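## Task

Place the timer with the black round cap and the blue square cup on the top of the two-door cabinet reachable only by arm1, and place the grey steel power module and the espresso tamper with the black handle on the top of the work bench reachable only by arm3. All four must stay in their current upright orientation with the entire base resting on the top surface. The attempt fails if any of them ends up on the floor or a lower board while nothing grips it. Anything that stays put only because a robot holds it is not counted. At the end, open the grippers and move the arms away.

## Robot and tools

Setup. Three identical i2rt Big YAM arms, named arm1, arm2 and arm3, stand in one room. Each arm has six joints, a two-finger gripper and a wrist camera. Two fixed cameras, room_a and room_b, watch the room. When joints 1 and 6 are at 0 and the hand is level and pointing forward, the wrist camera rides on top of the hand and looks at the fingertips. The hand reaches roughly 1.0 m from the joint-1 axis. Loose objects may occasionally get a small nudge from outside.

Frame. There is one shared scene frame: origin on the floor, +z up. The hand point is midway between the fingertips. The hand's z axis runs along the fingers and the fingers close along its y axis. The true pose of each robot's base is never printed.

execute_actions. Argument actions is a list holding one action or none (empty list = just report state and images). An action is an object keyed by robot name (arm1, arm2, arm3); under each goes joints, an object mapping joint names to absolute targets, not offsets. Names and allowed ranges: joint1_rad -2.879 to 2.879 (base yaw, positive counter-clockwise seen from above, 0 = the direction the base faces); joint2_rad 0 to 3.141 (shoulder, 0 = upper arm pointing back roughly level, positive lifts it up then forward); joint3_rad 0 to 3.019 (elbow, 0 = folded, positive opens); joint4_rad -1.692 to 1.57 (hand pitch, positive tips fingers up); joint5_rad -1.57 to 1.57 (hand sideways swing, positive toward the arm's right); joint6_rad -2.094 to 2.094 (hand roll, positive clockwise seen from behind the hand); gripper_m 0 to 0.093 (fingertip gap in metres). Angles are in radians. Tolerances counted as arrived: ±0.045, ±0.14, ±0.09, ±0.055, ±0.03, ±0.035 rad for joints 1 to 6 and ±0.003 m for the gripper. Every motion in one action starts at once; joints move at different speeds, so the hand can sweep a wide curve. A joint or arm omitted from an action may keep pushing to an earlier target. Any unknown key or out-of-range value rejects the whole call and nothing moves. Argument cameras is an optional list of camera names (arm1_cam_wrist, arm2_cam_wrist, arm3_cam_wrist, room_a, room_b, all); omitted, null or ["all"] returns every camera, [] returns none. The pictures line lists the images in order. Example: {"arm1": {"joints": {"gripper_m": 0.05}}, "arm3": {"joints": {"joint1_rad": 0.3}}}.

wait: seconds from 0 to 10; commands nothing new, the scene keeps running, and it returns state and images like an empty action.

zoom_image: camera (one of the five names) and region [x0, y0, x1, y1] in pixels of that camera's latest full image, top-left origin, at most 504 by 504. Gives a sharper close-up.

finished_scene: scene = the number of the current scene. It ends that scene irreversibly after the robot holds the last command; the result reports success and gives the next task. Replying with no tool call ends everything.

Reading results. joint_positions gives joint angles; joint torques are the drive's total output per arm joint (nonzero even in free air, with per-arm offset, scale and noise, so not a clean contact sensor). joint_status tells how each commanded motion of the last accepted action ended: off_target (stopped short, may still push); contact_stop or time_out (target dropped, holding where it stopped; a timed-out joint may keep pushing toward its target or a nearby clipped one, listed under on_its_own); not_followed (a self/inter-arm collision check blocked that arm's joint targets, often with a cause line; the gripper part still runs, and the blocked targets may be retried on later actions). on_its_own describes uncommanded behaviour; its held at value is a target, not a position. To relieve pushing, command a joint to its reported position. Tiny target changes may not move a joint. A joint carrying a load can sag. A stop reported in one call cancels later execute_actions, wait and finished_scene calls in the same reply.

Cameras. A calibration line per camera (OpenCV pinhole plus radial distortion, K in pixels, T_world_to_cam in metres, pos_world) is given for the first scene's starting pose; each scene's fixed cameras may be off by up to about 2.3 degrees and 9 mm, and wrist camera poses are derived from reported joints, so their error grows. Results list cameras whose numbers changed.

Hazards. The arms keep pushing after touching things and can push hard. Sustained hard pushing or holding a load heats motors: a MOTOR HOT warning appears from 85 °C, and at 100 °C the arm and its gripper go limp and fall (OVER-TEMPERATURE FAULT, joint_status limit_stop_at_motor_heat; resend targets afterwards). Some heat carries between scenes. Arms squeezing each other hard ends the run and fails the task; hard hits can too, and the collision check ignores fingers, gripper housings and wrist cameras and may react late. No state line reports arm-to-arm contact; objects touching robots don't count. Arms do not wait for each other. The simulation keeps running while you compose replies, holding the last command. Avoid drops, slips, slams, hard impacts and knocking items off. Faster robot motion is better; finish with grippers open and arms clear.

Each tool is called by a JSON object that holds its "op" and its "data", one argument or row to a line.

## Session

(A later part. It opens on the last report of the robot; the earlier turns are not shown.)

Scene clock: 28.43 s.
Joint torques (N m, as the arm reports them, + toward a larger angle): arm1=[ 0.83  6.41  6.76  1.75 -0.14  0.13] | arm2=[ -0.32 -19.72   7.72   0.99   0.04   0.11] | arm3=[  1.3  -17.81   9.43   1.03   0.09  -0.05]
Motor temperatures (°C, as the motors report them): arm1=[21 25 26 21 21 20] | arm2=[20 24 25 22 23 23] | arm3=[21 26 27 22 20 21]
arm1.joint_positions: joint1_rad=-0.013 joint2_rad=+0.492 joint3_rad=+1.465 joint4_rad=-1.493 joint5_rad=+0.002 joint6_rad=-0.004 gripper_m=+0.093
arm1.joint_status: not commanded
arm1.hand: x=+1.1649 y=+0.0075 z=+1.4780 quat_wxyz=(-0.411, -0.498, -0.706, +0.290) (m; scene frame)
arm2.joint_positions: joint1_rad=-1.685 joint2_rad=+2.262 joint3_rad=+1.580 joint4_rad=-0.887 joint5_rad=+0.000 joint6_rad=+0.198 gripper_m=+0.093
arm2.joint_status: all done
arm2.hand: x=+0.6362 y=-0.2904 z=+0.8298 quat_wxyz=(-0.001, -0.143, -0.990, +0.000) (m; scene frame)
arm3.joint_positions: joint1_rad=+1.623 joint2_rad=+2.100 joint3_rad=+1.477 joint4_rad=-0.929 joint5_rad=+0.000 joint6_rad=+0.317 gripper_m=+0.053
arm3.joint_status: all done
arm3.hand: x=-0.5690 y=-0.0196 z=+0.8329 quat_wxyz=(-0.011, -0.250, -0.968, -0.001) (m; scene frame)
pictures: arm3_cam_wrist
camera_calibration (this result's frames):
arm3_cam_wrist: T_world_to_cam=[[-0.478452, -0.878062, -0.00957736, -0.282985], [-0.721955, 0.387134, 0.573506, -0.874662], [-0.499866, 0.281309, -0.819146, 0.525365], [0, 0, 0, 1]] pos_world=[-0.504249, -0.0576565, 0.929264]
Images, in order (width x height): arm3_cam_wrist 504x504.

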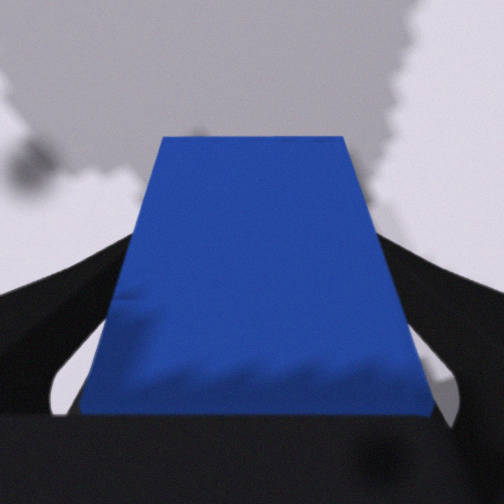

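{"op": "execute_actions", "data": {
  "actions": [
    {"arm2":{"joints":{"joint2_rad":2.03,"joint4_rad":-1.13}},"arm3":{"joints":{"joint2_rad":2.09,"gripper_m":0.093}}}
  ],
  "cameras": []
}}

{"op": "execute_actions", "data": {
  "actions": [
    {"arm2":{"joints":{"joint1_rad":-1.395,"joint6_rad":0}},"arm3":{"joints":{"joint2_rad":1.945,"joint3_rad":1.635,"joint4_rad":-1.2}}}
  ],
  "cameras": []
}}

{"op": "execute_actions", "data": {
  "actions": [
    {"arm3":{"joints":{"joint1_rad":1.28,"joint2_rad":2.15,"joint3_rad":1.96,"joint4_rad":-1.31,"joint6_rad":0.16}}}
  ],
  "cameras": ["arm2_cam_wrist","arm3_cam_wrist"]
}}

Scene clock: 30.00 s.
Joint torques (N m, as the arm reports them, + toward a larger angle): arm1=[ 0.8   6.33  6.76  1.77 -0.14  0.12] | arm2=[ -0.64 -16.64   8.82  -0.34   0.03   0.04] | arm3=[  0.87 -20.49   9.31   0.95   0.09  -0.03]
Motor temperatures (°C, as the motors report them): arm1=[21 25 26 21 21 20] | arm2=[20 24 26 22 23 23] | arm3=[21 26 27 22 20 21]
arm1.joint_positions: joint1_rad=-0.013 joint2_rad=+0.492 joint3_rad=+1.465 joint4_rad=-1.493 joint5_rad=+0.002 joint6_rad=-0.004 gripper_m=+0.093
arm1.joint_status: not commanded
arm1.hand: x=+1.1649 y=+0.0075 z=+1.4780 quat_wxyz=(-0.411, -0.498, -0.706, +0.290) (m; scene frame)
arm2.joint_positions: joint1_rad=-1.685 joint2_rad=+2.030 joint3_rad=+1.580 joint4_rad=-1.114 joint5_rad=+0.000 joint6_rad=+0.198 gripper_m=+0.093
arm2.joint_status: all done
arm2.hand: x=+0.6201 y=-0.2889 z=+0.9655 quat_wxyz=(-0.003, -0.143, -0.990, +0.000) (m; scene frame)
arm3.joint_positions: joint1_rad=+1.623 joint2_rad=+2.099 joint3_rad=+1.477 joint4_rad=-0.929 joint5_rad=+0.000 joint6_rad=+0.317 gripper_m=+0.093
arm3.joint_status: all done
arm3.hand: x=-0.5687 y=-0.0196 z=+0.8333 quat_wxyz=(-0.011, -0.250, -0.968, -0.001) (m; scene frame)
pictures: none
No camera images: the call's "cameras" was empty. Leave "cameras" out to get every camera's image.

Scene clock: 31.40 s.
Joint torques (N m, as the arm reports them, + toward a larger angle): arm1=[ 0.85  6.45  6.76  1.76 -0.13  0.11] | arm2=[ -0.52 -16.81   8.95  -0.32   0.06  -0.16] | arm3=[  1.03 -19.49  12.33   0.29   0.09  -0.05]
Motor temperatures (°C, as the motors report them): arm1=[21 25 26 21 21 20] | arm2=[20 24 26 22 23 23] | arm3=[21 26 27 22 20 21]
arm1.joint_positions: joint1_rad=-0.013 joint2_rad=+0.492 joint3_rad=+1.465 joint4_rad=-1.493 joint5_rad=+0.002 joint6_rad=-0.004 gripper_m=+0.093
arm1.joint_status: not commanded
arm1.hand: x=+1.1649 y=+0.0075 z=+1.4780 quat_wxyz=(-0.411, -0.498, -0.706, +0.290) (m; scene frame)
arm2.joint_positions: joint1_rad=-1.401 joint2_rad=+2.030 joint3_rad=+1.580 joint4_rad=-1.114 joint5_rad=-0.001 joint6_rad=+0.015 gripper_m=+0.093
arm2.joint_status: all done
arm2.hand: x=+0.6110 y=-0.1201 z=+0.9654 quat_wxyz=(-0.003, +0.090, -0.996, -0.001) (m; scene frame)
arm3.joint_positions: joint1_rad=+1.623 joint2_rad=+1.948 joint3_rad=+1.607 joint4_rad=-1.193 joint5_rad=+0.000 joint6_rad=+0.317 gripper_m=+0.093
arm3.joint_status: all done
arm3.hand: x=-0.5626 y=-0.0209 z=+0.9624 quat_wxyz=(-0.020, -0.250, -0.968, -0.002) (m; scene frame)
pictures: none
No camera images: the call's "cameras" was empty. Leave "cameras" out to get every camera's image.

Scene clock: 32.90 s.
Joint torques (N m, as the arm reports them, + toward a larger angle): arm1=[ 0.82  6.28  6.76  1.73 -0.14  0.12] | arm2=[  0.24 -17.29   9.12  -0.42   0.09  -0.12] | arm3=[  1.41 -24.35  14.71   0.09  -0.03  -0.32]
Motor temperatures (°C, as the motors report them): arm1=[21 25 26 21 21 20] | arm2=[20 24 26 22 23 23] | arm3=[21 26 27 22 20 21]
arm1.joint_positions: joint1_rad=-0.013 joint2_rad=+0.492 joint3_rad=+1.465 joint4_rad=-1.493 joint5_rad=+0.002 joint6_rad=-0.004 gripper_m=+0.093
arm1.joint_status: not commanded
arm1.hand: x=+1.1649 y=+0.0075 z=+1.4780 quat_wxyz=(-0.411, -0.498, -0.706, +0.290) (m; scene frame)
arm2.joint_positions: joint1_rad=-1.401 joint2_rad=+2.030 joint3_rad=+1.580 joint4_rad=-1.114 joint5_rad=-0.001 joint6_rad=+0.015 gripper_m=+0.093
arm2.joint_status: not commanded
arm2.hand: x=+0.6110 y=-0.1201 z=+0.9654 quat_wxyz=(-0.003, +0.090, -0.996, -0.001) (m; scene frame)
arm3.joint_positions: joint1_rad=+1.282 joint2_rad=+2.172 joint3_rad=+1.908 joint4_rad=-1.302 joint5_rad=+0.001 joint6_rad=+0.175 gripper_m=+0.093
arm3.joint_status: all done
arm3.hand: x=-0.5748 y=-0.2447 z=+0.9372 quat_wxyz=(-0.003, -0.346, -0.938, +0.001) (m; scene frame)
pictures: arm2_cam_wrist, arm3_cam_wrist
camera_calibration (this result's frames):
arm2_cam_wrist: T_world_to_cam=[[0.170355, -0.985365, 0.00598949, -0.232219], [-0.808737, -0.136341, 0.572149, -0.0649084], [-0.562959, -0.102312, -0.820127, 1.24445], [0, 0, 0, 1]] pos_world=[0.687641, -0.110347, 1.05914]
arm3_cam_wrist: T_world_to_cam=[[-0.643675, -0.765291, -0.00332029, -0.555655], [-0.622285, 0.520859, 0.584352, -0.771673], [-0.44547, 0.378199, -0.811493, 0.719094], [0, 0, 0, 1]] pos_world=[-0.517526, -0.295266, 1.03262]
Images, in order (width x height): arm2_cam_wrist 504x504, arm3_cam_wrist 504x504.

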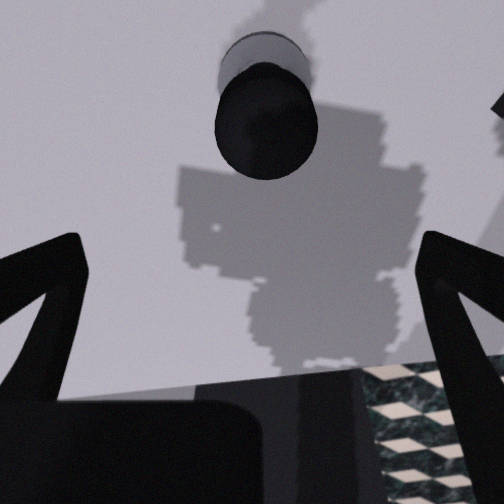

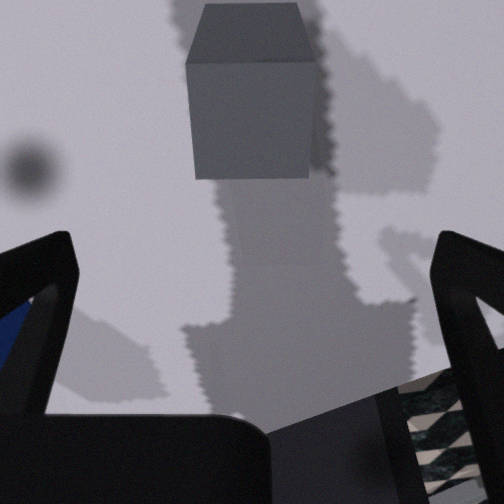

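{"op": "execute_actions", "data": {
  "actions": [
    {"arm2":{"joints":{"joint1_rad":-1.42,"joint2_rad":2.235,"joint3_rad":1.575,"joint4_rad":-0.88}},"arm3":{"joints":{"joint2_rad":2.31,"joint3_rad":1.895,"joint4_rad":-1.11}}}
  ],
  "cameras": ["arm2_cam_wrist","arm3_cam_wrist"]
}}

Scene clock: 34.40 s.
Joint torques (N m, as the arm reports them, + toward a larger angle): arm1=[ 0.91  6.37  6.77  1.77 -0.13  0.11] | arm2=[ -0.88 -18.83   7.94   1.11   0.06  -0.13] | arm3=[  1.28 -24.93  10.15   0.93  -0.02  -0.33]
Motor temperatures (°C, as the motors report them): arm1=[21 25 26 21 21 20] | arm2=[20 25 26 22 23 23] | arm3=[21 26 27 22 20 21]
arm1.joint_positions: joint1_rad=-0.013 joint2_rad=+0.492 joint3_rad=+1.465 joint4_rad=-1.493 joint5_rad=+0.002 joint6_rad=-0.004 gripper_m=+0.093
arm1.joint_status: not commanded
arm1.hand: x=+1.1649 y=+0.0075 z=+1.4780 quat_wxyz=(-0.411, -0.498, -0.706, +0.290) (m; scene frame)
arm2.joint_positions: joint1_rad=-1.415 joint2_rad=+2.250 joint3_rad=+1.552 joint4_rad=-0.897 joint5_rad=-0.001 joint6_rad=+0.015 gripper_m=+0.093
arm2.joint_status: all done
arm2.hand: x=+0.6153 y=-0.1277 z=+0.8284 quat_wxyz=(+0.013, +0.084, -0.996, +0.001) (m; scene frame)
arm3.joint_positions: joint1_rad=+1.282 joint2_rad=+2.336 joint3_rad=+1.883 joint4_rad=-1.119 joint5_rad=+0.001 joint6_rad=+0.175 gripper_m=+0.093
arm3.joint_status: all done
arm3.hand: x=-0.5623 y=-0.2518 z=+0.8217 quat_wxyz=(+0.000, -0.346, -0.938, +0.000) (m; scene frame)
pictures: arm2_cam_wrist, arm3_cam_wrist
camera_calibration (this result's frames):
arm2_cam_wrist: T_world_to_cam=[[0.156992, -0.987576, 0.00678772, -0.232339], [-0.792324, -0.121845, 0.59781, -0.0136249], [-0.589556, -0.0992297, -0.801609, 1.13508], [0, 0, 0, 1]] pos_world=[0.694876, -0.118478, 0.919616]
arm3_cam_wrist: T_world_to_cam=[[-0.643683, -0.765289, -0.00223333, -0.554342], [-0.619008, 0.518925, 0.58953, -0.695598], [-0.450002, 0.380853, -0.807743, 0.628674], [0, 0, 0, 1]] pos_world=[-0.504496, -0.302701, 0.916645]
Images, in order (width x height): arm2_cam_wrist 504x504, arm3_cam_wrist 504x504.

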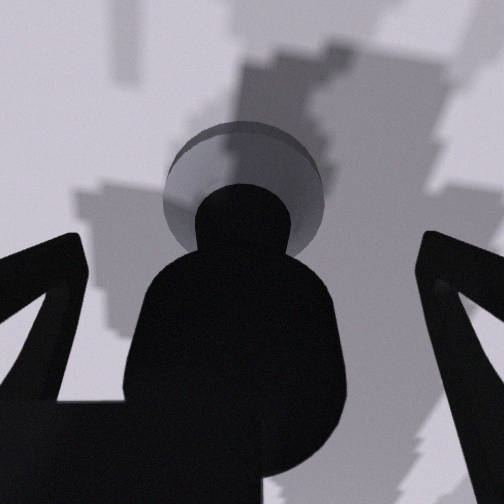

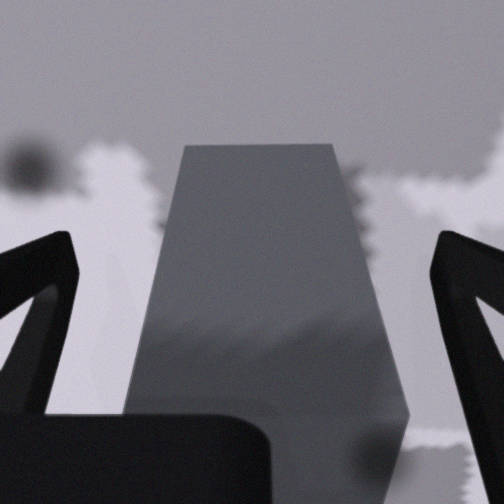

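{"op": "execute_actions", "data": {
  "actions": [
    {"arm2":{"joints":{"gripper_m":0.02}},"arm3":{"joints":{"gripper_m":0.025}}}
  ],
  "cameras": []
}}

{"op": "execute_actions", "data": {
  "actions": [
    {"arm2":{"joints":{"joint2_rad":1.88,"joint4_rad":-1.24}},"arm3":{"joints":{"joint2_rad":2.1,"joint4_rad":-1.33}}}
  ],
  "cameras": []
}}

{"op": "execute_actions", "data": {
  "actions": [
    {"arm1":{"joints":{"joint1_rad":-1.21,"joint6_rad":-0.56,"joint4_rad":-1.19}},"arm2":{"joints":{"joint1_rad":1.55}},"arm3":{"joints":{"joint1_rad":-1.0}}}
  ],
  "cameras": []
}}

{"op": "execute_actions", "data": {
  "actions": [
    {"arm1":{"joints":{"joint2_rad":2.15,"joint3_rad":1.815}},"arm2":{"joints":{"joint2_rad":2.215,"joint4_rad":-0.88}},"arm3":{"joints":{"joint2_rad":2.3,"joint4_rad":-1.09}}}
  ]
}}

Scene clock: 35.53 s.
Joint torques (N m, as the arm reports them, + toward a larger angle): arm1=[ 0.9   6.25  6.78  1.76 -0.13  0.11] | arm2=[ -1.32 -19.     7.96   0.81   0.08  -0.17] | arm3=[  1.58 -25.25  10.07   0.83  -0.01  -0.34]
Motor temperatures (°C, as the motors report them): arm1=[21 25 26 21 21 20] | arm2=[20 25 26 22 23 23] | arm3=[21 26 27 22 20 21]
arm1.joint_positions: joint1_rad=-0.013 joint2_rad=+0.492 joint3_rad=+1.465 joint4_rad=-1.493 joint5_rad=+0.002 joint6_rad=-0.004 gripper_m=+0.093
arm1.joint_status: not commanded
arm1.hand: x=+1.1649 y=+0.0075 z=+1.4780 quat_wxyz=(-0.411, -0.498, -0.706, +0.290) (m; scene frame)
arm2.joint_positions: joint1_rad=-1.415 joint2_rad=+2.250 joint3_rad=+1.552 joint4_rad=-0.896 joint5_rad=-0.001 joint6_rad=+0.014 gripper_m=+0.041
arm2.joint_status: gripper_m off_target (ended at +0.041, target +0.020)
arm2.hand: x=+0.6155 y=-0.1277 z=+0.8284 quat_wxyz=(+0.012, +0.084, -0.996, +0.001) (m; scene frame)
arm3.joint_positions: joint1_rad=+1.282 joint2_rad=+2.336 joint3_rad=+1.883 joint4_rad=-1.118 joint5_rad=+0.001 joint6_rad=+0.175 gripper_m=+0.040
arm3.joint_status: gripper_m off_target (ended at +0.040, target +0.025)
arm3.hand: x=-0.5620 y=-0.2519 z=+0.8217 quat_wxyz=(-0.001, -0.345, -0.938, +0.000) (m; scene frame)
pictures: none
No camera images: the call's "cameras" was empty. Leave "cameras" out to get every camera's image.

Scene clock: 37.07 s.
Joint torques (N m, as the arm reports them, + toward a larger angle): arm1=[ 0.77  6.34  6.78  1.74 -0.13  0.11] | arm2=[ -1.96 -17.62   9.89  -0.29   0.05  -0.21] | arm3=[  1.67 -23.32  11.33   0.17   0.03  -0.3 ]
Motor temperatures (°C, as the motors report them): arm1=[21 25 26 22 21 20] | arm2=[20 25 26 22 23 23] | arm3=[21 27 27 22 20 21]
arm1.joint_positions: joint1_rad=-0.013 joint2_rad=+0.492 joint3_rad=+1.465 joint4_rad=-1.493 joint5_rad=+0.002 joint6_rad=-0.004 gripper_m=+0.093
arm1.joint_status: not commanded
arm1.hand: x=+1.1649 y=+0.0075 z=+1.4780 quat_wxyz=(-0.411, -0.498, -0.706, +0.290) (m; scene frame)
arm2.joint_positions: joint1_rad=-1.415 joint2_rad=+1.914 joint3_rad=+1.546 joint4_rad=-1.225 joint5_rad=-0.001 joint6_rad=+0.014 gripper_m=+0.041
arm2.joint_status: all done
arm2.hand: x=+0.5811 y=-0.1339 z=+1.0189 quat_wxyz=(+0.011, +0.084, -0.996, +0.001) (m; scene frame)
arm3.joint_positions: joint1_rad=+1.282 joint2_rad=+2.121 joint3_rad=+1.877 joint4_rad=-1.323 joint5_rad=+0.001 joint6_rad=+0.175 gripper_m=+0.040
arm3.joint_status: all done
arm3.hand: x=-0.5856 y=-0.2383 z=+0.9581 quat_wxyz=(-0.003, -0.345, -0.938, +0.000) (m; scene frame)
pictures: none
No camera images: the call's "cameras" was empty. Leave "cameras" out to get every camera's image.

Scene clock: 39.80 s.
Joint torques (N m, as the arm reports them, + toward a larger angle): arm1=[-1.13  6.14  6.9   3.11 -0.12  0.03] | arm2=[ -0.44 -18.49   9.87  -0.33   0.11  -0.15] | arm3=[  1.99 -23.08  11.29   0.21   0.02  -0.26]
Motor temperatures (°C, as the motors report them): arm1=[21 25 26 22 21 20] | arm2=[20 25 26 22 23 23] | arm3=[21 27 28 22 20 21]
arm1.joint_positions: joint1_rad=-1.197 joint2_rad=+0.492 joint3_rad=+1.465 joint4_rad=-1.210 joint5_rad=+0.001 joint6_rad=-0.553 gripper_m=+0.093
arm1.joint_status: all done
arm1.hand: x=+0.9847 y=+0.0323 z=+1.5414 quat_wxyz=(-0.056, -0.632, -0.468, +0.615) (m; scene frame)
arm2.joint_positions: joint1_rad=+1.556 joint2_rad=+1.914 joint3_rad=+1.546 joint4_rad=-1.225 joint5_rad=-0.003 joint6_rad=+0.013 gripper_m=+0.041
arm2.joint_status: all done
arm2.hand: x=-0.5382 y=-0.2424 z=+1.0202 quat_wxyz=(+0.002, +1.000, -0.001, +0.010) (m; scene frame)
arm3.joint_positions: joint1_rad=-1.011 joint2_rad=+2.122 joint3_rad=+1.877 joint4_rad=-1.322 joint5_rad=+0.002 joint6_rad=+0.173 gripper_m=+0.040
arm3.joint_status: all done
arm3.hand: x=-1.7625 y=-0.1117 z=+0.9538 quat_wxyz=(+0.000, -0.997, -0.073, +0.001) (m; scene frame)
pictures: none
No camera images: the call's "cameras" was empty. Leave "cameras" out to get every camera's image.

Scene clock: 41.80 s.
Joint torques (N m, as the arm reports them, + toward a larger angle): arm1=[ -0.98 -22.3    9.26   0.28  -0.16  -0.02] | arm2=[ -1.68 -20.7    8.55   1.     0.15  -0.14] | arm3=[  2.52 -25.89  10.6    0.94   0.05  -0.34]
Motor temperatures (°C, as the motors report them): arm1=[21 25 26 22 21 20] | arm2=[20 25 26 22 23 23] | arm3=[21 27 28 22 20 21]
arm1.joint_positions: joint1_rad=-1.197 joint2_rad=+2.150 joint3_rad=+1.792 joint4_rad=-1.188 joint5_rad=+0.001 joint6_rad=-0.553 gripper_m=+0.093
arm1.joint_status: all done
arm1.hand: x=+0.6334 y=-0.2861 z=+0.9442 quat_wxyz=(-0.004, -0.802, -0.598, +0.011) (m; scene frame)
arm2.joint_positions: joint1_rad=+1.555 joint2_rad=+2.259 joint3_rad=+1.545 joint4_rad=-0.895 joint5_rad=-0.003 joint6_rad=+0.012 gripper_m=+0.038
arm2.joint_status: all done
arm2.on_its_own: gripper_m moved -0.003 toward your old target +0.020
arm2.hand: x=-0.5680 y=-0.2424 z=+0.8228 quat_wxyz=(+0.002, +1.000, -0.001, +0.019) (m; scene frame)
arm3.joint_positions: joint1_rad=-1.011 joint2_rad=+2.341 joint3_rad=+1.877 joint4_rad=-1.099 joint5_rad=+0.001 joint6_rad=+0.173 gripper_m=+0.040
arm3.joint_status: all done
arm3.hand: x=-1.7886 y=-0.1205 z=+0.8128 quat_wxyz=(+0.000, -0.997, -0.073, +0.002) (m; scene frame)
pictures: arm1_cam_wrist, arm2_cam_wrist, arm3_cam_wrist, room_a, room_b
camera_calibration (this result's frames):
arm1_cam_wrist: T_world_to_cam=[[-0.955974, 0.29293, 0.0174611, 0.676478], [0.249162, 0.778823, 0.575632, -0.471699], [0.155021, 0.55464, -0.817522, 0.959676], [0, 0, 0, 1]] pos_world=[0.615455, -0.363066, 1.04427]
arm2_cam_wrist: T_world_to_cam=[[0.0111152, 0.999932, 0.00359964, 0.241751], [0.7944, -0.0110167, 0.607295, -0.0414355], [0.607294, -0.00389064, -0.794468, 1.11866], [0, 0, 0, 1]] pos_world=[-0.649125, -0.237839, 0.913032]
arm3_cam_wrist: T_world_to_cam=[[-0.152083, 0.988364, -0.0026282, -0.152259], [0.800677, 0.124761, 0.585962, 0.977095], [0.579472, 0.0870106, -0.810334, 1.82764], [0, 0, 0, 1]] pos_world=[-1.86456, -0.130441, 0.908057]
Images, in order (width x height): arm1_cam_wrist 504x504, arm2_cam_wrist 504x504, arm3_cam_wrist 504x504, room_a 504x504, room_b 504x504.

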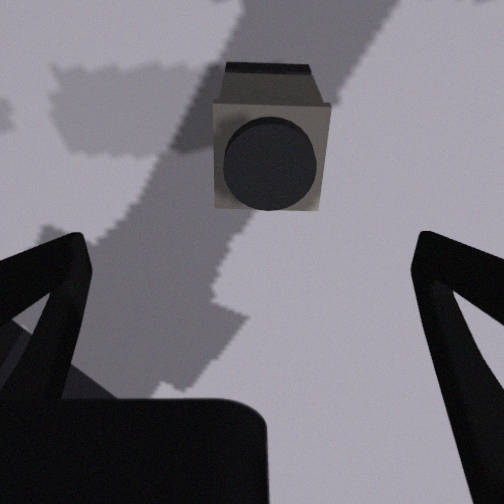

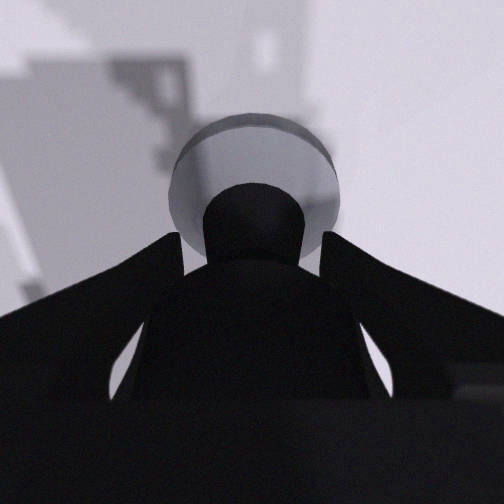

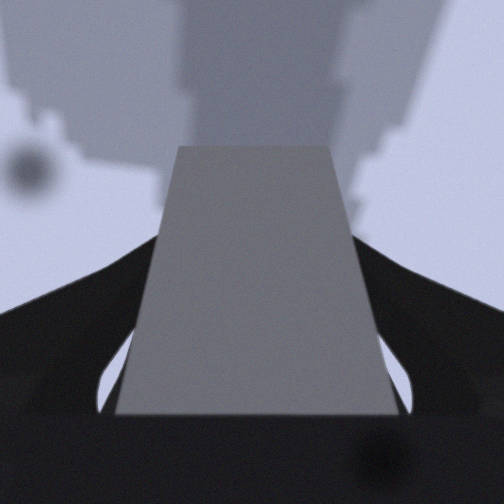

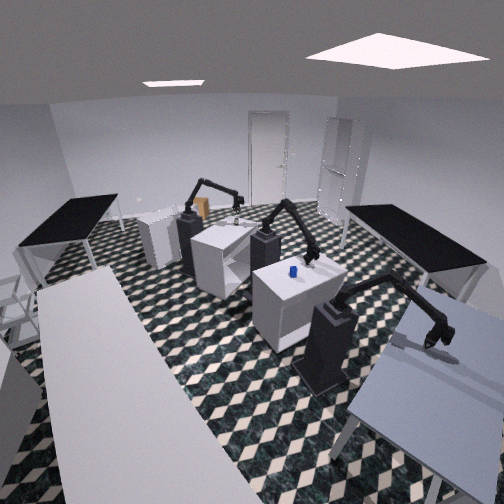

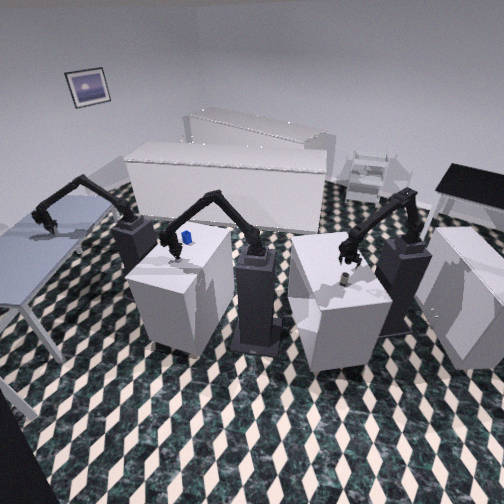

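{"op": "execute_actions", "data": {
  "actions": [
    {"arm1":{"joints":{"joint1_rad":-1.225,"joint2_rad":2.305,"joint3_rad":1.745,"joint4_rad":-0.97}},"arm2":{"joints":{"gripper_m":0.093}},"arm3":{"joints":{"joint2_rad":2.34}}}
  ],
  "cameras": ["arm1_cam_wrist"]
}}

{"op": "execute_actions", "data": {
  "actions": [
    {"arm2":{"joints":{"joint2_rad":2.0,"joint4_rad":-1.13}}}
  ],
  "cameras": []
}}

Scene clock: 43.03 s.
Joint torques (N m, as the arm reports them, + toward a larger angle): arm1=[ -1.18 -25.41   7.8    0.84  -0.17  -0.01] | arm2=[ -2.08 -19.31   8.46   0.7    0.12  -0.18] | arm3=[  2.78 -23.59  10.56   0.9    0.04  -0.31]
Motor temperatures (°C, as the motors report them): arm1=[21 25 27 22 21 20] | arm2=[20 25 26 22 23 23] | arm3=[21 27 28 22 20 21]
arm1.joint_positions: joint1_rad=-1.213 joint2_rad=+2.327 joint3_rad=+1.730 joint4_rad=-0.981 joint5_rad=+0.001 joint6_rad=-0.553 gripper_m=+0.093
arm1.joint_status: all done
arm1.hand: x=+0.6312 y=-0.2757 z=+0.8116 quat_wxyz=(-0.002, -0.806, -0.592, -0.005) (m; scene frame)
arm2.joint_positions: joint1_rad=+1.555 joint2_rad=+2.230 joint3_rad=+1.545 joint4_rad=-0.894 joint5_rad=-0.003 joint6_rad=+0.012 gripper_m=+0.093
arm2.joint_status: all done
arm2.hand: x=-0.5750 y=-0.2425 z=+0.8394 quat_wxyz=(+0.002, +1.000, -0.001, +0.004) (m; scene frame)
arm3.joint_positions: joint1_rad=-1.011 joint2_rad=+2.350 joint3_rad=+1.877 joint4_rad=-1.099 joint5_rad=+0.001 joint6_rad=+0.173 gripper_m=+0.040
arm3.joint_status: all done
arm3.hand: x=-1.7870 y=-0.1200 z=+0.8071 quat_wxyz=(+0.001, -0.997, -0.073, -0.002) (m; scene frame)
pictures: arm1_cam_wrist
camera_calibration (this result's frames):
arm1_cam_wrist: T_world_to_cam=[[-0.951563, 0.307455, 0.000230381, 0.688841], [0.246378, 0.762084, 0.59877, -0.424621], [0.183919, 0.569824, -0.800921, 0.818321], [0, 0, 0, 1]] pos_world=[0.609588, -0.35449, 0.909502]
Images, in order (width x height): arm1_cam_wrist 504x504.

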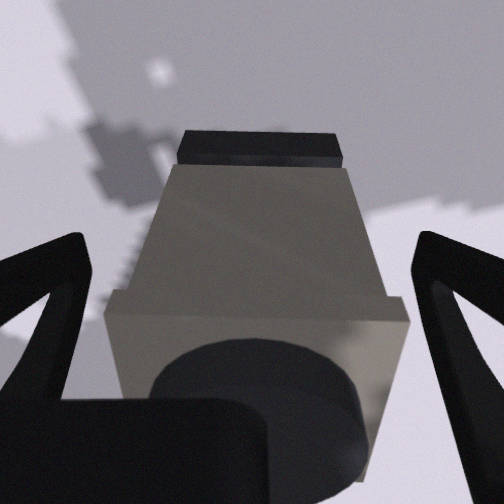

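Scene clock: 44.37 s.
Joint torques (N m, as the arm reports them, + toward a larger angle): arm1=[ -1.13 -25.33   7.81   0.83  -0.17  -0.03] | arm2=[ -0.87 -15.73   8.58  -0.14   0.15  -0.16] | arm3=[  2.   -24.29  10.58   0.86  -0.07  -0.31]
Motor temperatures (°C, as the motors report them): arm1=[21 26 27 22 21 20] | arm2=[20 25 26 22 23 23] | arm3=[21 28 28 22 20 21]
arm1.joint_positions: joint1_rad=-1.213 joint2_rad=+2.327 joint3_rad=+1.730 joint4_rad=-0.981 joint5_rad=+0.001 joint6_rad=-0.553 gripper_m=+0.093
arm1.joint_status: not commanded
arm1.hand: x=+0.6312 y=-0.2757 z=+0.8116 quat_wxyz=(-0.002, -0.806, -0.592, -0.005) (m; scene frame)
arm2.joint_positions: joint1_rad=+1.555 joint2_rad=+1.999 joint3_rad=+1.554 joint4_rad=-1.114 joint5_rad=-0.003 joint6_rad=+0.012 gripper_m=+0.093
arm2.joint_status: all done
arm2.hand: x=-0.5624 y=-0.2423 z=+0.9751 quat_wxyz=(+0.002, +1.000, -0.001, -0.006) (m; scene frame)
arm3.joint_positions: joint1_rad=-1.011 joint2_rad=+2.350 joint3_rad=+1.877 joint4_rad=-1.099 joint5_rad=+0.001 joint6_rad=+0.173 gripper_m=+0.040
arm3.joint_status: not commanded
arm3.hand: x=-1.7870 y=-0.1200 z=+0.8071 quat_wxyz=(+0.001, -0.997, -0.073, -0.002) (m; scene frame)
pictures: none
No camera images: the call's "cameras" was empty. Leave "cameras" out to get every camera's image.

{"op": "execute_actions", "data": {
  "actions": [
    {"arm1":{"joints":{"gripper_m":0.03}},"arm2":{"joints":{"joint1_rad":1.19,"joint2_rad":2.14,"joint3_rad":1.81,"joint4_rad":-1.21,"joint6_rad":0.15}},"arm3":{"joints":{"gripper_m":0.093}}}
  ],
  "cameras": ["arm2_cam_wrist","arm3_cam_wrist"]
}}

Scene clock: 46.13 s.
Joint torques (N m, as the arm reports them, + toward a larger angle): arm1=[ -1.06 -25.36   7.76   0.83  -0.17  -0.02] | arm2=[ -1.01 -19.29  10.65  -0.5   -0.04   0.13] | arm3=[  2.29 -24.08  10.6    1.05   0.04  -0.31]
Motor temperatures (°C, as the motors report them): arm1=[21 26 27 22 21 20] | arm2=[20 25 27 22 23 23] | arm3=[21 28 28 22 20 21]
arm1.joint_positions: joint1_rad=-1.213 joint2_rad=+2.327 joint3_rad=+1.730 joint4_rad=-0.980 joint5_rad=+0.001 joint6_rad=-0.554 gripper_m=+0.045
arm1.joint_status: gripper_m off_target (ended at +0.045, target +0.030)
arm1.hand: x=+0.6311 y=-0.2758 z=+0.8116 quat_wxyz=(-0.002, -0.806, -0.592, -0.005) (m; scene frame)
arm2.joint_positions: joint1_rad=+1.197 joint2_rad=+2.156 joint3_rad=+1.768 joint4_rad=-1.195 joint5_rad=+0.002 joint6_rad=+0.135 gripper_m=+0.093
arm2.joint_status: all done
arm2.hand: x=-0.5737 y=-0.0178 z=+0.9567 quat_wxyz=(+0.000, +0.971, -0.239, +0.006) (m; scene frame)
arm3.joint_positions: joint1_rad=-1.011 joint2_rad=+2.350 joint3_rad=+1.877 joint4_rad=-1.099 joint5_rad=+0.001 joint6_rad=+0.173 gripper_m=+0.093
arm3.joint_status: all done
arm3.hand: x=-1.7870 y=-0.1200 z=+0.8071 quat_wxyz=(+0.001, -0.997, -0.073, -0.002) (m; scene frame)
pictures: arm2_cam_wrist, arm3_cam_wrist
camera_calibration (this result's frames):
arm2_cam_wrist: T_world_to_cam=[[0.473214, 0.880901, 0.00906187, 0.274516], [0.710998, -0.387976, 0.586478, -0.150478], [0.520144, -0.271086, -0.809915, 1.18937], [0, 0, 0, 1]] pos_world=[-0.641559, 0.0222193, 1.04905]
arm3_cam_wrist: T_world_to_cam=[[-0.152075, 0.988368, -0.00118069, -0.153707], [0.795764, 0.123148, 0.592954, 0.964458], [0.586202, 0.0892339, -0.805235, 1.83016], [0, 0, 0, 1]] pos_world=[-1.8637, -0.130165, 0.901653]
Images, in order (width x height): arm2_cam_wrist 504x504, arm3_cam_wrist 504x504.

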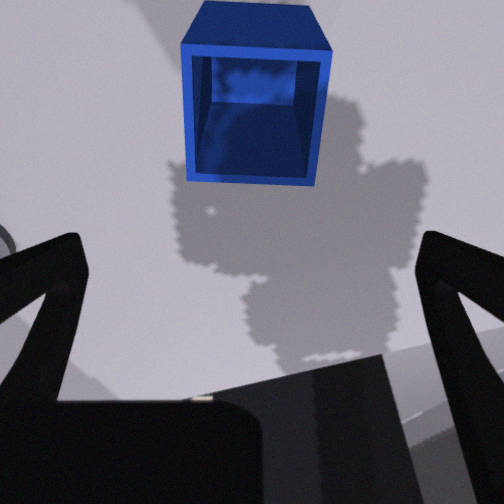

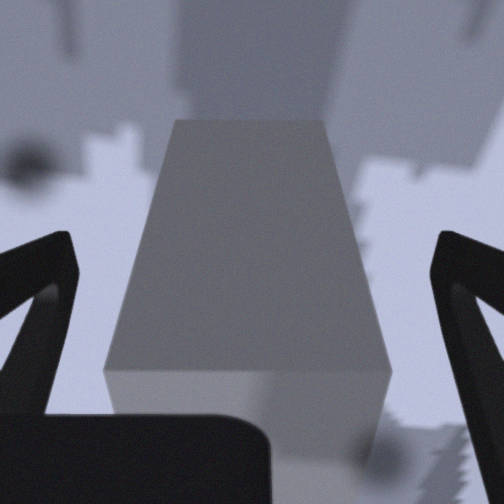

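{"op": "execute_actions", "data": {
  "actions": [
    {"arm1":{"joints":{"joint2_rad":1.96,"joint3_rad":1.59,"joint4_rad":-1.17}},"arm2":{"joints":{"joint1_rad":1.185,"joint2_rad":2.335,"joint4_rad":-0.975,"joint6_rad":0.19}},"arm3":{"joints":{"joint2_rad":2.08,"joint4_rad":-1.36}}}
  ],
  "cameras": ["arm2_cam_wrist"]
}}

Scene clock: 47.77 s.
Joint torques (N m, as the arm reports them, + toward a larger angle): arm1=[ -1.1  -19.5    8.77   0.03  -0.17  -0.01] | arm2=[ -1.18 -20.35   9.03   0.88  -0.01   0.13] | arm3=[  2.21 -22.27  11.63   0.2    0.01  -0.26]
Motor temperatures (°C, as the motors report them): arm1=[21 26 27 22 21 20] | arm2=[20 25 27 22 23 23] | arm3=[21 28 28 22 20 21]
arm1.joint_positions: joint1_rad=-1.213 joint2_rad=+1.957 joint3_rad=+1.573 joint4_rad=-1.162 joint5_rad=+0.001 joint6_rad=-0.554 gripper_m=+0.045
arm1.joint_status: all done
arm1.hand: x=+0.6736 y=-0.2375 z=+0.9801 quat_wxyz=(-0.003, -0.806, -0.592, +0.011) (m; scene frame)
arm2.joint_positions: joint1_rad=+1.193 joint2_rad=+2.352 joint3_rad=+1.786 joint4_rad=-0.992 joint5_rad=+0.002 joint6_rad=+0.175 gripper_m=+0.093
arm2.joint_status: all done
arm2.hand: x=-0.5953 y=-0.0072 z=+0.8395 quat_wxyz=(-0.001, +0.966, -0.260, -0.007) (m; scene frame)
arm3.joint_positions: joint1_rad=-1.011 joint2_rad=+2.093 joint3_rad=+1.877 joint4_rad=-1.353 joint5_rad=+0.001 joint6_rad=+0.173 gripper_m=+0.093
arm3.joint_status: all done
arm3.hand: x=-1.7563 y=-0.1097 z=+0.9723 quat_wxyz=(+0.000, -0.997, -0.073, +0.000) (m; scene frame)
pictures: arm2_cam_wrist
camera_calibration (this result's frames):
arm2_cam_wrist: T_world_to_cam=[[0.511249, 0.859418, 0.00494949, 0.302362], [0.706782, -0.423711, 0.566506, -0.04816], [0.488962, -0.286127, -0.824043, 1.10178], [0, 0, 0, 1]] pos_world=[-0.659274, 0.034989, 0.933703]
Images, in order (width x height): arm2_cam_wrist 504x504.

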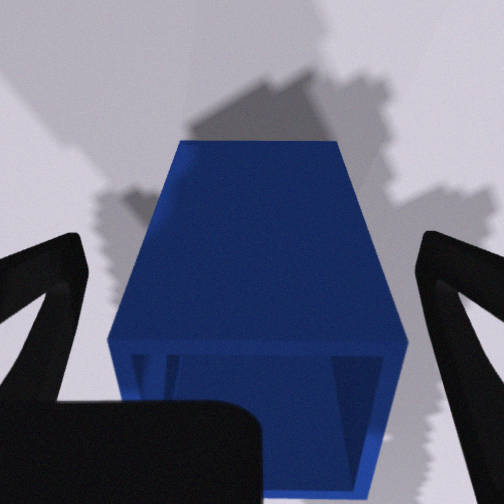

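{"op": "execute_actions", "data": {
  "actions": [
    {"arm1":{"joints":{"joint1_rad":0.2}},"arm2":{"joints":{"gripper_m":0.04}},"arm3":{"joints":{"joint1_rad":0.0,"joint6_rad":0}}}
  ],
  "cameras": []
}}

{"op": "execute_actions", "data": {
  "actions": [
    {"arm1":{"joints":{"joint1_rad":1.55}},"arm2":{"joints":{"joint2_rad":2.1,"joint4_rad":-1.24}}}
  ],
  "cameras": []
}}

{"op": "execute_actions", "data": {
  "actions": [
    {"arm1":{"joints":{"joint2_rad":2.195,"joint3_rad":1.48,"joint4_rad":-0.81}},"arm2":{"joints":{"joint1_rad":-1.45}},"arm3":{"joints":{"joint1_rad":1.28}}}
  ],
  "cameras": ["arm3_cam_wrist"]
}}

Scene clock: 49.73 s.
Joint torques (N m, as the arm reports them, + toward a larger angle): arm1=[ -0.8  -19.66   8.81   0.06  -0.01   0.  ] | arm2=[ -2.1  -20.95   8.77   1.22  -0.09   0.11] | arm3=[  0.79 -22.55  11.53   0.15   0.12  -0.33]
Motor temperatures (°C, as the motors report them): arm1=[21 26 27 22 21 20] | arm2=[20 25 27 22 23 23] | arm3=[21 28 28 22 20 21]
arm1.joint_positions: joint1_rad=+0.204 joint2_rad=+1.961 joint3_rad=+1.573 joint4_rad=-1.162 joint5_rad=-0.002 joint6_rad=-0.555 gripper_m=+0.045
arm1.joint_status: all done
arm1.hand: x=+1.4301 y=-0.3517 z=+0.9828 quat_wxyz=(-0.011, -0.226, -0.974, +0.008) (m; scene frame)
arm2.joint_positions: joint1_rad=+1.193 joint2_rad=+2.352 joint3_rad=+1.786 joint4_rad=-0.992 joint5_rad=+0.002 joint6_rad=+0.175 gripper_m=+0.052
arm2.joint_status: gripper_m off_target (ended at +0.052, target +0.040)
arm2.hand: x=-0.5953 y=-0.0072 z=+0.8395 quat_wxyz=(-0.001, +0.965, -0.261, -0.007) (m; scene frame)
arm3.joint_positions: joint1_rad=+0.008 joint2_rad=+2.093 joint3_rad=+1.877 joint4_rad=-1.353 joint5_rad=-0.002 joint6_rad=+0.013 gripper_m=+0.093
arm3.joint_status: all done
arm3.hand: x=-1.2942 y=-0.5346 z=+0.9736 quat_wxyz=(-0.002, -0.789, -0.615, -0.001) (m; scene frame)
pictures: none
No camera images: the call's "cameras" was empty. Leave "cameras" out to get every camera's image.

Scene clock: 51.50 s.
Joint torques (N m, as the arm reports them, + toward a larger angle): arm1=[ -0.5  -19.63   8.79   0.07   0.01  -0.01] | arm2=[ -1.24 -19.34   9.45  -0.38  -0.04   0.11] | arm3=[  0.72 -21.62  11.66   0.2    0.16  -0.31]
Motor temperatures (°C, as the motors report them): arm1=[21 26 27 21 21 20] | arm2=[20 25 27 22 23 23] | arm3=[21 28 28 22 20 21]
arm1.joint_positions: joint1_rad=+1.554 joint2_rad=+1.961 joint3_rad=+1.573 joint4_rad=-1.162 joint5_rad=-0.002 joint6_rad=-0.555 gripper_m=+0.045
arm1.joint_status: all done
arm1.hand: x=+1.6727 y=+0.3412 z=+0.9820 quat_wxyz=(-0.013, +0.432, -0.902, +0.003) (m; scene frame)
arm2.joint_positions: joint1_rad=+1.193 joint2_rad=+2.110 joint3_rad=+1.789 joint4_rad=-1.224 joint5_rad=+0.002 joint6_rad=+0.175 gripper_m=+0.052
arm2.joint_status: all done
arm2.hand: x=-0.5776 y=-0.0135 z=+0.9929 quat_wxyz=(-0.001, +0.965, -0.261, -0.013) (m; scene frame)
arm3.joint_positions: joint1_rad=+0.008 joint2_rad=+2.093 joint3_rad=+1.877 joint4_rad=-1.353 joint5_rad=-0.002 joint6_rad=+0.013 gripper_m=+0.093
arm3.joint_status: not commanded
arm3.hand: x=-1.2942 y=-0.5346 z=+0.9736 quat_wxyz=(-0.002, -0.789, -0.615, -0.001) (m; scene frame)
pictures: none
No camera images: the call's "cameras" was empty. Leave "cameras" out to get every camera's image.

Scene clock: 54.10 s.
Joint torques (N m, as the arm reports them, + toward a larger angle): arm1=[ -0.64 -23.57   7.21   0.83  -0.21   0.  ] | arm2=[ -0.99 -19.35   9.41  -0.31  -0.07   0.07] | arm3=[  0.59 -22.52  11.38   0.07   0.13  -0.27]
Motor temperatures (°C, as the motors report them): arm1=[21 26 27 21 21 20] | arm2=[20 25 27 22 23 23] | arm3=[21 28 28 22 20 21]
arm1.joint_positions: joint1_rad=+1.554 joint2_rad=+2.224 joint3_rad=+1.462 joint4_rad=-0.820 joint5_rad=+0.002 joint6_rad=-0.555 gripper_m=+0.045
arm1.joint_status: all done
arm1.hand: x=+1.6666 y=+0.3373 z=+0.7978 quat_wxyz=(+0.004, +0.432, -0.902, +0.003) (m; scene frame)
arm2.joint_positions: joint1_rad=-1.453 joint2_rad=+2.110 joint3_rad=+1.789 joint4_rad=-1.224 joint5_rad=+0.001 joint6_rad=+0.177 gripper_m=+0.053
arm2.joint_status: all done
arm2.hand: x=+0.6628 y=-0.1440 z=+0.9916 quat_wxyz=(-0.012, -0.016, -1.000, -0.001) (m; scene frame)
arm3.joint_positions: joint1_rad=+1.291 joint2_rad=+2.093 joint3_rad=+1.877 joint4_rad=-1.353 joint5_rad=-0.002 joint6_rad=+0.012 gripper_m=+0.093
arm3.joint_status: all done
arm3.hand: x=-0.5876 y=-0.2292 z=+0.9758 quat_wxyz=(-0.003, -0.263, -0.965, -0.001) (m; scene frame)
pictures: arm3_cam_wrist
camera_calibration (this result's frames):
arm3_cam_wrist: T_world_to_cam=[[-0.501821, -0.864953, -0.00560844, -0.48914], [-0.702663, 0.403867, 0.585796, -0.885705], [-0.504421, 0.297906, -0.810439, 0.684791], [0, 0, 0, 1]] pos_world=[-0.522389, -0.269379, 1.07108]
Images, in order (width x height): arm3_cam_wrist 504x504.

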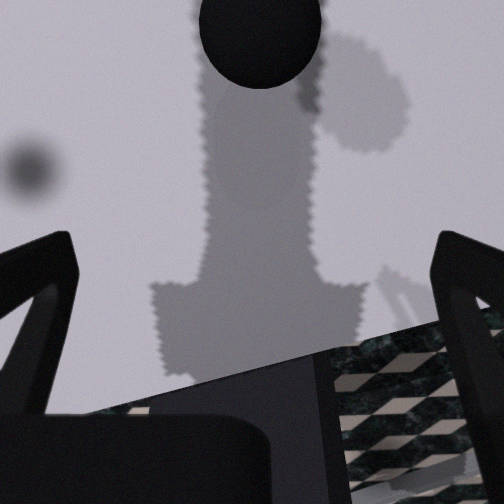

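{"op": "execute_actions", "data": {
  "actions": [
    {"arm1":{"joints":{"joint2_rad":2.26}},"arm2":{"joints":{"joint2_rad":2.325,"joint4_rad":-0.975}},"arm3":{"joints":{"joint1_rad":1.275,"joint2_rad":2.29,"joint4_rad":-1.115}}}
  ],
  "cameras": ["arm1_cam_wrist","arm3_cam_wrist"]
}}

Scene clock: 55.47 s.
Joint torques (N m, as the arm reports them, + toward a larger angle): arm1=[ -0.63 -18.35   7.16   0.69  -0.18   0.  ] | arm2=[ -0.4  -21.2    8.52   0.99  -0.03   0.09] | arm3=[  0.34 -23.82  10.85   1.02   0.11  -0.3 ]
Motor temperatures (°C, as the motors report them): arm1=[21 26 27 21 21 20] | arm2=[20 26 27 22 23 23] | arm3=[21 28 28 22 20 21]
arm1.joint_positions: joint1_rad=+1.554 joint2_rad=+2.234 joint3_rad=+1.463 joint4_rad=-0.817 joint5_rad=+0.002 joint6_rad=-0.556 gripper_m=+0.045
arm1.joint_status: all done
arm1.hand: x=+1.6651 y=+0.3368 z=+0.7923 quat_wxyz=(+0.007, +0.432, -0.902, +0.003) (m; scene frame)
arm2.joint_positions: joint1_rad=-1.453 joint2_rad=+2.351 joint3_rad=+1.789 joint4_rad=-0.992 joint5_rad=+0.001 joint6_rad=+0.177 gripper_m=+0.053
arm2.joint_status: all done
arm2.hand: x=+0.6825 y=-0.1412 z=+0.8394 quat_wxyz=(-0.007, -0.016, -1.000, +0.000) (m; scene frame)
arm3.joint_positions: joint1_rad=+1.291 joint2_rad=+2.308 joint3_rad=+1.877 joint4_rad=-1.123 joint5_rad=-0.002 joint6_rad=+0.012 gripper_m=+0.093
arm3.joint_status: all done
arm3.hand: x=-0.5572 y=-0.2467 z=+0.8382 quat_wxyz=(-0.010, -0.263, -0.965, +0.001) (m; scene frame)
pictures: arm1_cam_wrist, arm3_cam_wrist
camera_calibration (this result's frames):
arm1_cam_wrist: T_world_to_cam=[[0.774675, -0.632301, 0.00862189, -1.08019], [-0.506994, -0.612889, 0.606072, 0.577178], [-0.377936, -0.47388, -0.795363, 1.54638], [0, 0, 0, 1]] pos_world=[1.71385, 0.403541, 0.889435]
arm3_cam_wrist: T_world_to_cam=[[-0.5021, -0.864791, -0.00567764, -0.489844], [-0.709789, 0.408337, 0.573987, -0.769679], [-0.49406, 0.292229, -0.818845, 0.605246], [0, 0, 0, 1]] pos_world=[-0.493232, -0.286194, 0.934607]
Images, in order (width x height): arm1_cam_wrist 504x504, arm3_cam_wrist 504x504.

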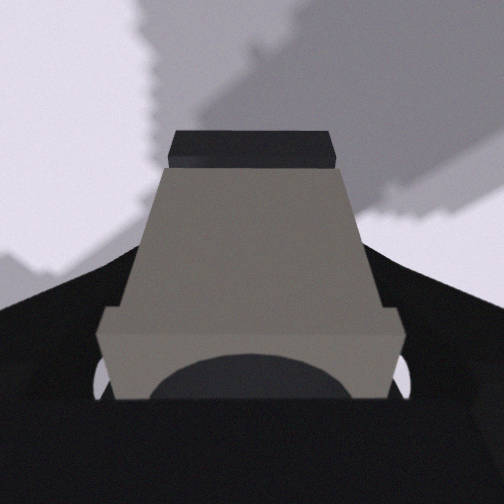

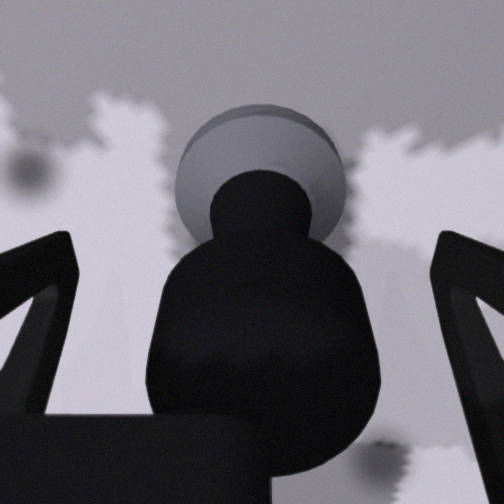

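{"op": "execute_actions", "data": {
  "actions": [
    {"arm1":{"joints":{"joint2_rad":2.22,"gripper_m":0.093}},"arm2":{"joints":{"gripper_m":0.093}},"arm3":{"joints":{"joint2_rad":2.335,"joint3_rad":1.95}}}
  ],
  "cameras": ["arm3_cam_wrist"]
}}

{"op": "execute_actions", "data": {
  "actions": [
    {"arm1":{"joints":{"joint2_rad":1.87,"joint3_rad":1.385,"joint4_rad":-1.06}},"arm2":{"joints":{"joint2_rad":0.8,"joint4_rad":-1.6}},"arm3":{"joints":{"gripper_m":0.02}}}
  ],
  "cameras": ["arm3_cam_wrist"]
}}

Scene clock: 56.70 s.
Joint torques (N m, as the arm reports them, + toward a larger angle): arm1=[ -0.49 -22.21   7.16   0.68  -0.18   0.  ] | arm2=[ -0.93 -20.95   8.62   0.94  -0.05   0.09] | arm3=[  0.72 -23.22  14.22   0.99   0.11  -0.29]
Motor temperatures (°C, as the motors report them): arm1=[21 26 27 21 21 20] | arm2=[20 26 27 22 23 23] | arm3=[21 28 28 22 20 21]
arm1.joint_positions: joint1_rad=+1.554 joint2_rad=+2.234 joint3_rad=+1.463 joint4_rad=-0.817 joint5_rad=+0.001 joint6_rad=-0.556 gripper_m=+0.093
arm1.joint_status: all done
arm1.hand: x=+1.6652 y=+0.3369 z=+0.7926 quat_wxyz=(+0.007, +0.432, -0.902, +0.002) (m; scene frame)
arm2.joint_positions: joint1_rad=-1.453 joint2_rad=+2.350 joint3_rad=+1.789 joint4_rad=-0.992 joint5_rad=+0.001 joint6_rad=+0.177 gripper_m=+0.093
arm2.joint_status: all done
arm2.hand: x=+0.6829 y=-0.1411 z=+0.8406 quat_wxyz=(-0.008, -0.016, -1.000, -0.001) (m; scene frame)
arm3.joint_positions: joint1_rad=+1.291 joint2_rad=+2.334 joint3_rad=+1.897 joint4_rad=-1.123 joint5_rad=-0.002 joint6_rad=+0.012 gripper_m=+0.093
arm3.joint_status: all done
arm3.hand: x=-0.5539 y=-0.2485 z=+0.8282 quat_wxyz=(-0.007, -0.263, -0.965, +0.000) (m; scene frame)
pictures: arm3_cam_wrist
camera_calibration (this result's frames):
arm3_cam_wrist: T_world_to_cam=[[-0.50212, -0.864779, -0.00565082, -0.489898], [-0.706933, 0.406688, 0.578663, -0.763496], [-0.498118, 0.294553, -0.815547, 0.59474], [0, 0, 0, 1]] pos_world=[-0.489478, -0.288332, 0.924078]
Images, in order (width x height): arm3_cam_wrist 504x504.

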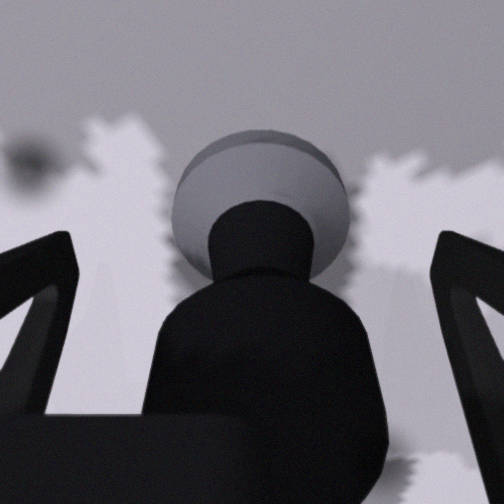

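Scene clock: 58.80 s.
Joint torques (N m, as the arm reports them, + toward a larger angle): arm1=[ -0.65 -16.68   8.22   0.04  -0.17   0.01] | arm2=[-0.26  1.41  6.11  1.39 -0.01  0.07] | arm3=[  0.35 -23.05  14.26   0.87   0.05  -0.31]
Motor temperatures (°C, as the motors report them): arm1=[21 26 27 21 21 20] | arm2=[20 26 27 22 23 23] | arm3=[21 28 29 22 20 21]
arm1.joint_positions: joint1_rad=+1.554 joint2_rad=+1.860 joint3_rad=+1.370 joint4_rad=-1.052 joint5_rad=+0.001 joint6_rad=-0.556 gripper_m=+0.093
arm1.joint_status: all done
arm1.hand: x=+1.6276 y=+0.3246 z=+0.9660 quat_wxyz=(-0.017, +0.432, -0.902, +0.005) (m; scene frame)
arm2.joint_positions: joint1_rad=-1.453 joint2_rad=+0.801 joint3_rad=+1.805 joint4_rad=-1.585 joint5_rad=+0.001 joint6_rad=+0.177 gripper_m=+0.093
arm2.joint_status: all done
arm2.hand: x=+0.2422 y=-0.2049 z=+1.5749 quat_wxyz=(-0.469, -0.015, -0.880, -0.075) (m; scene frame)
arm3.joint_positions: joint1_rad=+1.291 joint2_rad=+2.334 joint3_rad=+1.897 joint4_rad=-1.122 joint5_rad=-0.001 joint6_rad=+0.011 gripper_m=+0.042
arm3.joint_status: gripper_m off_target (ended at +0.042, target +0.020)
arm3.hand: x=-0.5541 y=-0.2490 z=+0.8282 quat_wxyz=(-0.007, -0.263, -0.965, +0.001) (m; scene frame)
pictures: arm3_cam_wrist
camera_calibration (this result's frames):
arm3_cam_wrist: T_world_to_cam=[[-0.502136, -0.864777, -0.00450394, -0.491312], [-0.706787, 0.407386, 0.578351, -0.762906], [-0.49831, 0.293594, -0.815776, 0.594642], [0, 0, 0, 1]] pos_world=[-0.489601, -0.288662, 0.924109]
Images, in order (width x height): arm3_cam_wrist 504x504.

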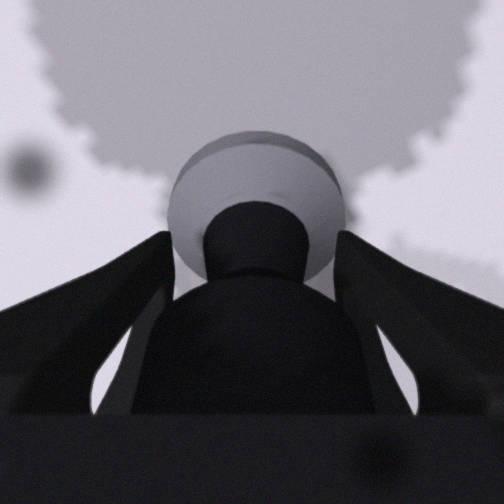

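{"op": "execute_actions", "data": {
  "actions": [
    {"arm1":{"joints":{"joint1_rad":0.4,"joint6_rad":0.6}},"arm2":{"joints":{"joint1_rad":0,"joint2_rad":0.4}},"arm3":{"joints":{"joint2_rad":2.03,"joint4_rad":-1.41}}}
  ],
  "cameras": []
}}

{"op": "execute_actions", "data": {
  "actions": [
    {"arm1":{"joints":{"joint1_rad":-1.365}},"arm3":{"joints":{"joint1_rad":-1.25}}}
  ],
  "cameras": ["arm1_cam_wrist","room_a"]
}}

Scene clock: 61.03 s.
Joint torques (N m, as the arm reports them, + toward a larger angle): arm1=[ -0.06 -16.64   8.23   0.05  -0.01   0.15] | arm2=[-0.43  7.51  3.29  1.23  0.04  0.04] | arm3=[  0.25 -24.41  13.37   0.19   0.06  -0.33]
Motor temperatures (°C, as the motors report them): arm1=[21 26 27 21 21 20] | arm2=[20 25 26 22 23 23] | arm3=[21 29 29 22 20 21]
arm1.joint_positions: joint1_rad=+0.398 joint2_rad=+1.860 joint3_rad=+1.370 joint4_rad=-1.052 joint5_rad=+0.001 joint6_rad=+0.592 gripper_m=+0.093
arm1.joint_status: all done
arm1.hand: x=+1.4872 y=-0.2475 z=+0.9666 quat_wxyz=(-0.018, -0.648, -0.762, +0.001) (m; scene frame)
arm2.joint_positions: joint1_rad=-0.003 joint2_rad=+0.407 joint3_rad=+1.802 joint4_rad=-1.585 joint5_rad=-0.001 joint6_rad=+0.177 gripper_m=+0.093
arm2.joint_status: all done
arm2.hand: x=+0.0269 y=-0.2261 z=+1.6106 quat_wxyz=(-0.402, +0.502, -0.586, -0.493) (m; scene frame)
arm3.joint_positions: joint1_rad=+1.291 joint2_rad=+2.070 joint3_rad=+1.915 joint4_rad=-1.404 joint5_rad=-0.001 joint6_rad=+0.011 gripper_m=+0.042
arm3.joint_status: all done
arm3.hand: x=-0.5882 y=-0.2297 z=+1.0042 quat_wxyz=(-0.007, -0.263, -0.965, +0.001) (m; scene frame)
pictures: none
No camera images: the call's "cameras" was empty. Leave "cameras" out to get every camera's image.

Scene clock: 63.57 s.
Joint torques (N m, as the arm reports them, + toward a larger angle): arm1=[  0.42 -16.97   8.22   0.03   0.02   0.14] | arm2=[-0.11  7.74  3.46  1.47  0.05  0.08] | arm3=[  2.5  -24.4   13.32  -0.01  -0.07  -0.32]
Motor temperatures (°C, as the motors report them): arm1=[21 26 27 21 21 20] | arm2=[20 25 26 22 23 23] | arm3=[21 29 29 22 20 21]
arm1.joint_positions: joint1_rad=-1.370 joint2_rad=+1.863 joint3_rad=+1.370 joint4_rad=-1.052 joint5_rad=+0.000 joint6_rad=+0.594 gripper_m=+0.093
arm1.joint_status: all done
arm1.hand: x=+0.6607 y=-0.1380 z=+0.9602 quat_wxyz=(-0.009, -1.000, +0.019, +0.008) (m; scene frame)
arm2.joint_positions: joint1_rad=-0.003 joint2_rad=+0.407 joint3_rad=+1.802 joint4_rad=-1.585 joint5_rad=-0.001 joint6_rad=+0.177 gripper_m=+0.093
arm2.joint_status: not commanded
arm2.hand: x=+0.0269 y=-0.2261 z=+1.6106 quat_wxyz=(-0.402, +0.502, -0.586, -0.493) (m; scene frame)
arm3.joint_positions: joint1_rad=-1.260 joint2_rad=+2.070 joint3_rad=+1.915 joint4_rad=-1.402 joint5_rad=+0.003 joint6_rad=+0.011 gripper_m=+0.042
arm3.joint_status: all done
arm3.hand: x=-1.7873 y=+0.0474 z=+1.0006 quat_wxyz=(+0.001, -1.000, -0.029, +0.005) (m; scene frame)
pictures: arm1_cam_wrist, room_a
camera_calibration (this result's frames):
arm1_cam_wrist: T_world_to_cam=[[0.0457336, 0.998919, -0.00832981, 0.119236], [0.813172, -0.0323837, 0.581122, -1.09294], [0.580224, -0.0333504, -0.813774, 0.520718], [0, 0, 0, 1]] pos_world=[0.58116, -0.137134, 1.05987]
Images, in order (width x height): arm1_cam_wrist 504x504, room_a 504x504.

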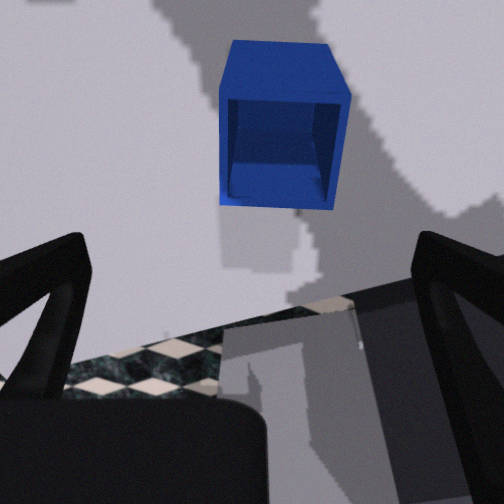

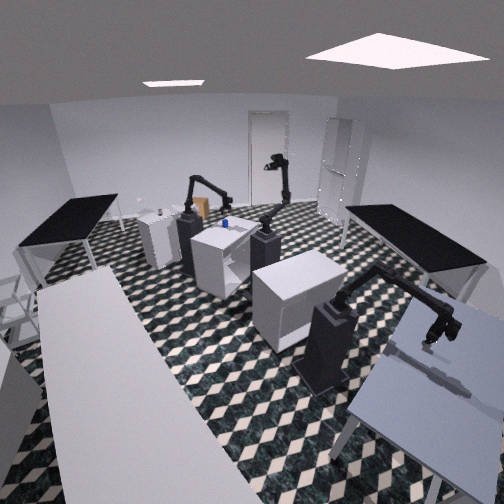

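{"op": "execute_actions", "data": {
  "actions": [
    {"arm1":{"joints":{"joint1_rad":-1.398,"joint2_rad":2.065,"joint3_rad":1.3,"joint4_rad":-0.765,"joint6_rad":0.62}},"arm3":{"joints":{"joint2_rad":2.31,"joint4_rad":-1.1}}}
  ],
  "cameras": ["arm1_cam_wrist"]
}}

Scene clock: 64.80 s.
Joint torques (N m, as the arm reports them, + toward a larger angle): arm1=[ -1.17 -20.89   6.64   0.82   0.02   0.15] | arm2=[0.06 7.52 3.5  1.44 0.06 0.07] | arm3=[  2.19 -27.86  12.47   0.89  -0.13  -0.29]
Motor temperatures (°C, as the motors report them): arm1=[21 26 27 21 21 20] | arm2=[20 25 26 22 23 23] | arm3=[21 29 29 22 20 21]
arm1.joint_positions: joint1_rad=-1.386 joint2_rad=+2.087 joint3_rad=+1.286 joint4_rad=-0.776 joint5_rad=+0.000 joint6_rad=+0.613 gripper_m=+0.093
arm1.joint_status: all done
arm1.hand: x=+0.6628 y=-0.1279 z=+0.8194 quat_wxyz=(+0.000, -0.999, +0.036, -0.005) (m; scene frame)
arm2.joint_positions: joint1_rad=-0.003 joint2_rad=+0.407 joint3_rad=+1.802 joint4_rad=-1.585 joint5_rad=-0.001 joint6_rad=+0.177 gripper_m=+0.093
arm2.joint_status: not commanded
arm2.hand: x=+0.0269 y=-0.2261 z=+1.6106 quat_wxyz=(-0.402, +0.502, -0.586, -0.493) (m; scene frame)
arm3.joint_positions: joint1_rad=-1.259 joint2_rad=+2.366 joint3_rad=+1.915 joint4_rad=-1.108 joint5_rad=+0.003 joint6_rad=+0.011 gripper_m=+0.040
arm3.joint_status: all done
arm3.hand: x=-1.8295 y=+0.0442 z=+0.8096 quat_wxyz=(+0.001, -1.000, -0.030, +0.004) (m; scene frame)
pictures: arm1_cam_wrist
camera_calibration (this result's frames):
arm1_cam_wrist: T_world_to_cam=[[0.0801679, 0.99673, 0.0101027, 0.0696376], [0.795087, -0.0700558, 0.602435, -1.02275], [0.601173, -0.0402634, -0.798104, 0.377633], [0, 0, 0, 1]] pos_world=[0.580573, -0.125855, 0.91683]
Images, in order (width x height): arm1_cam_wrist 504x504.

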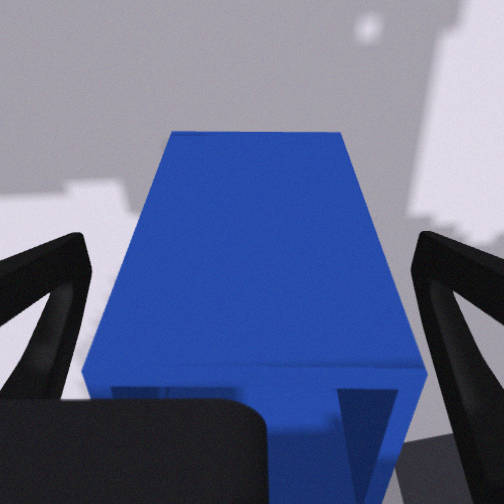

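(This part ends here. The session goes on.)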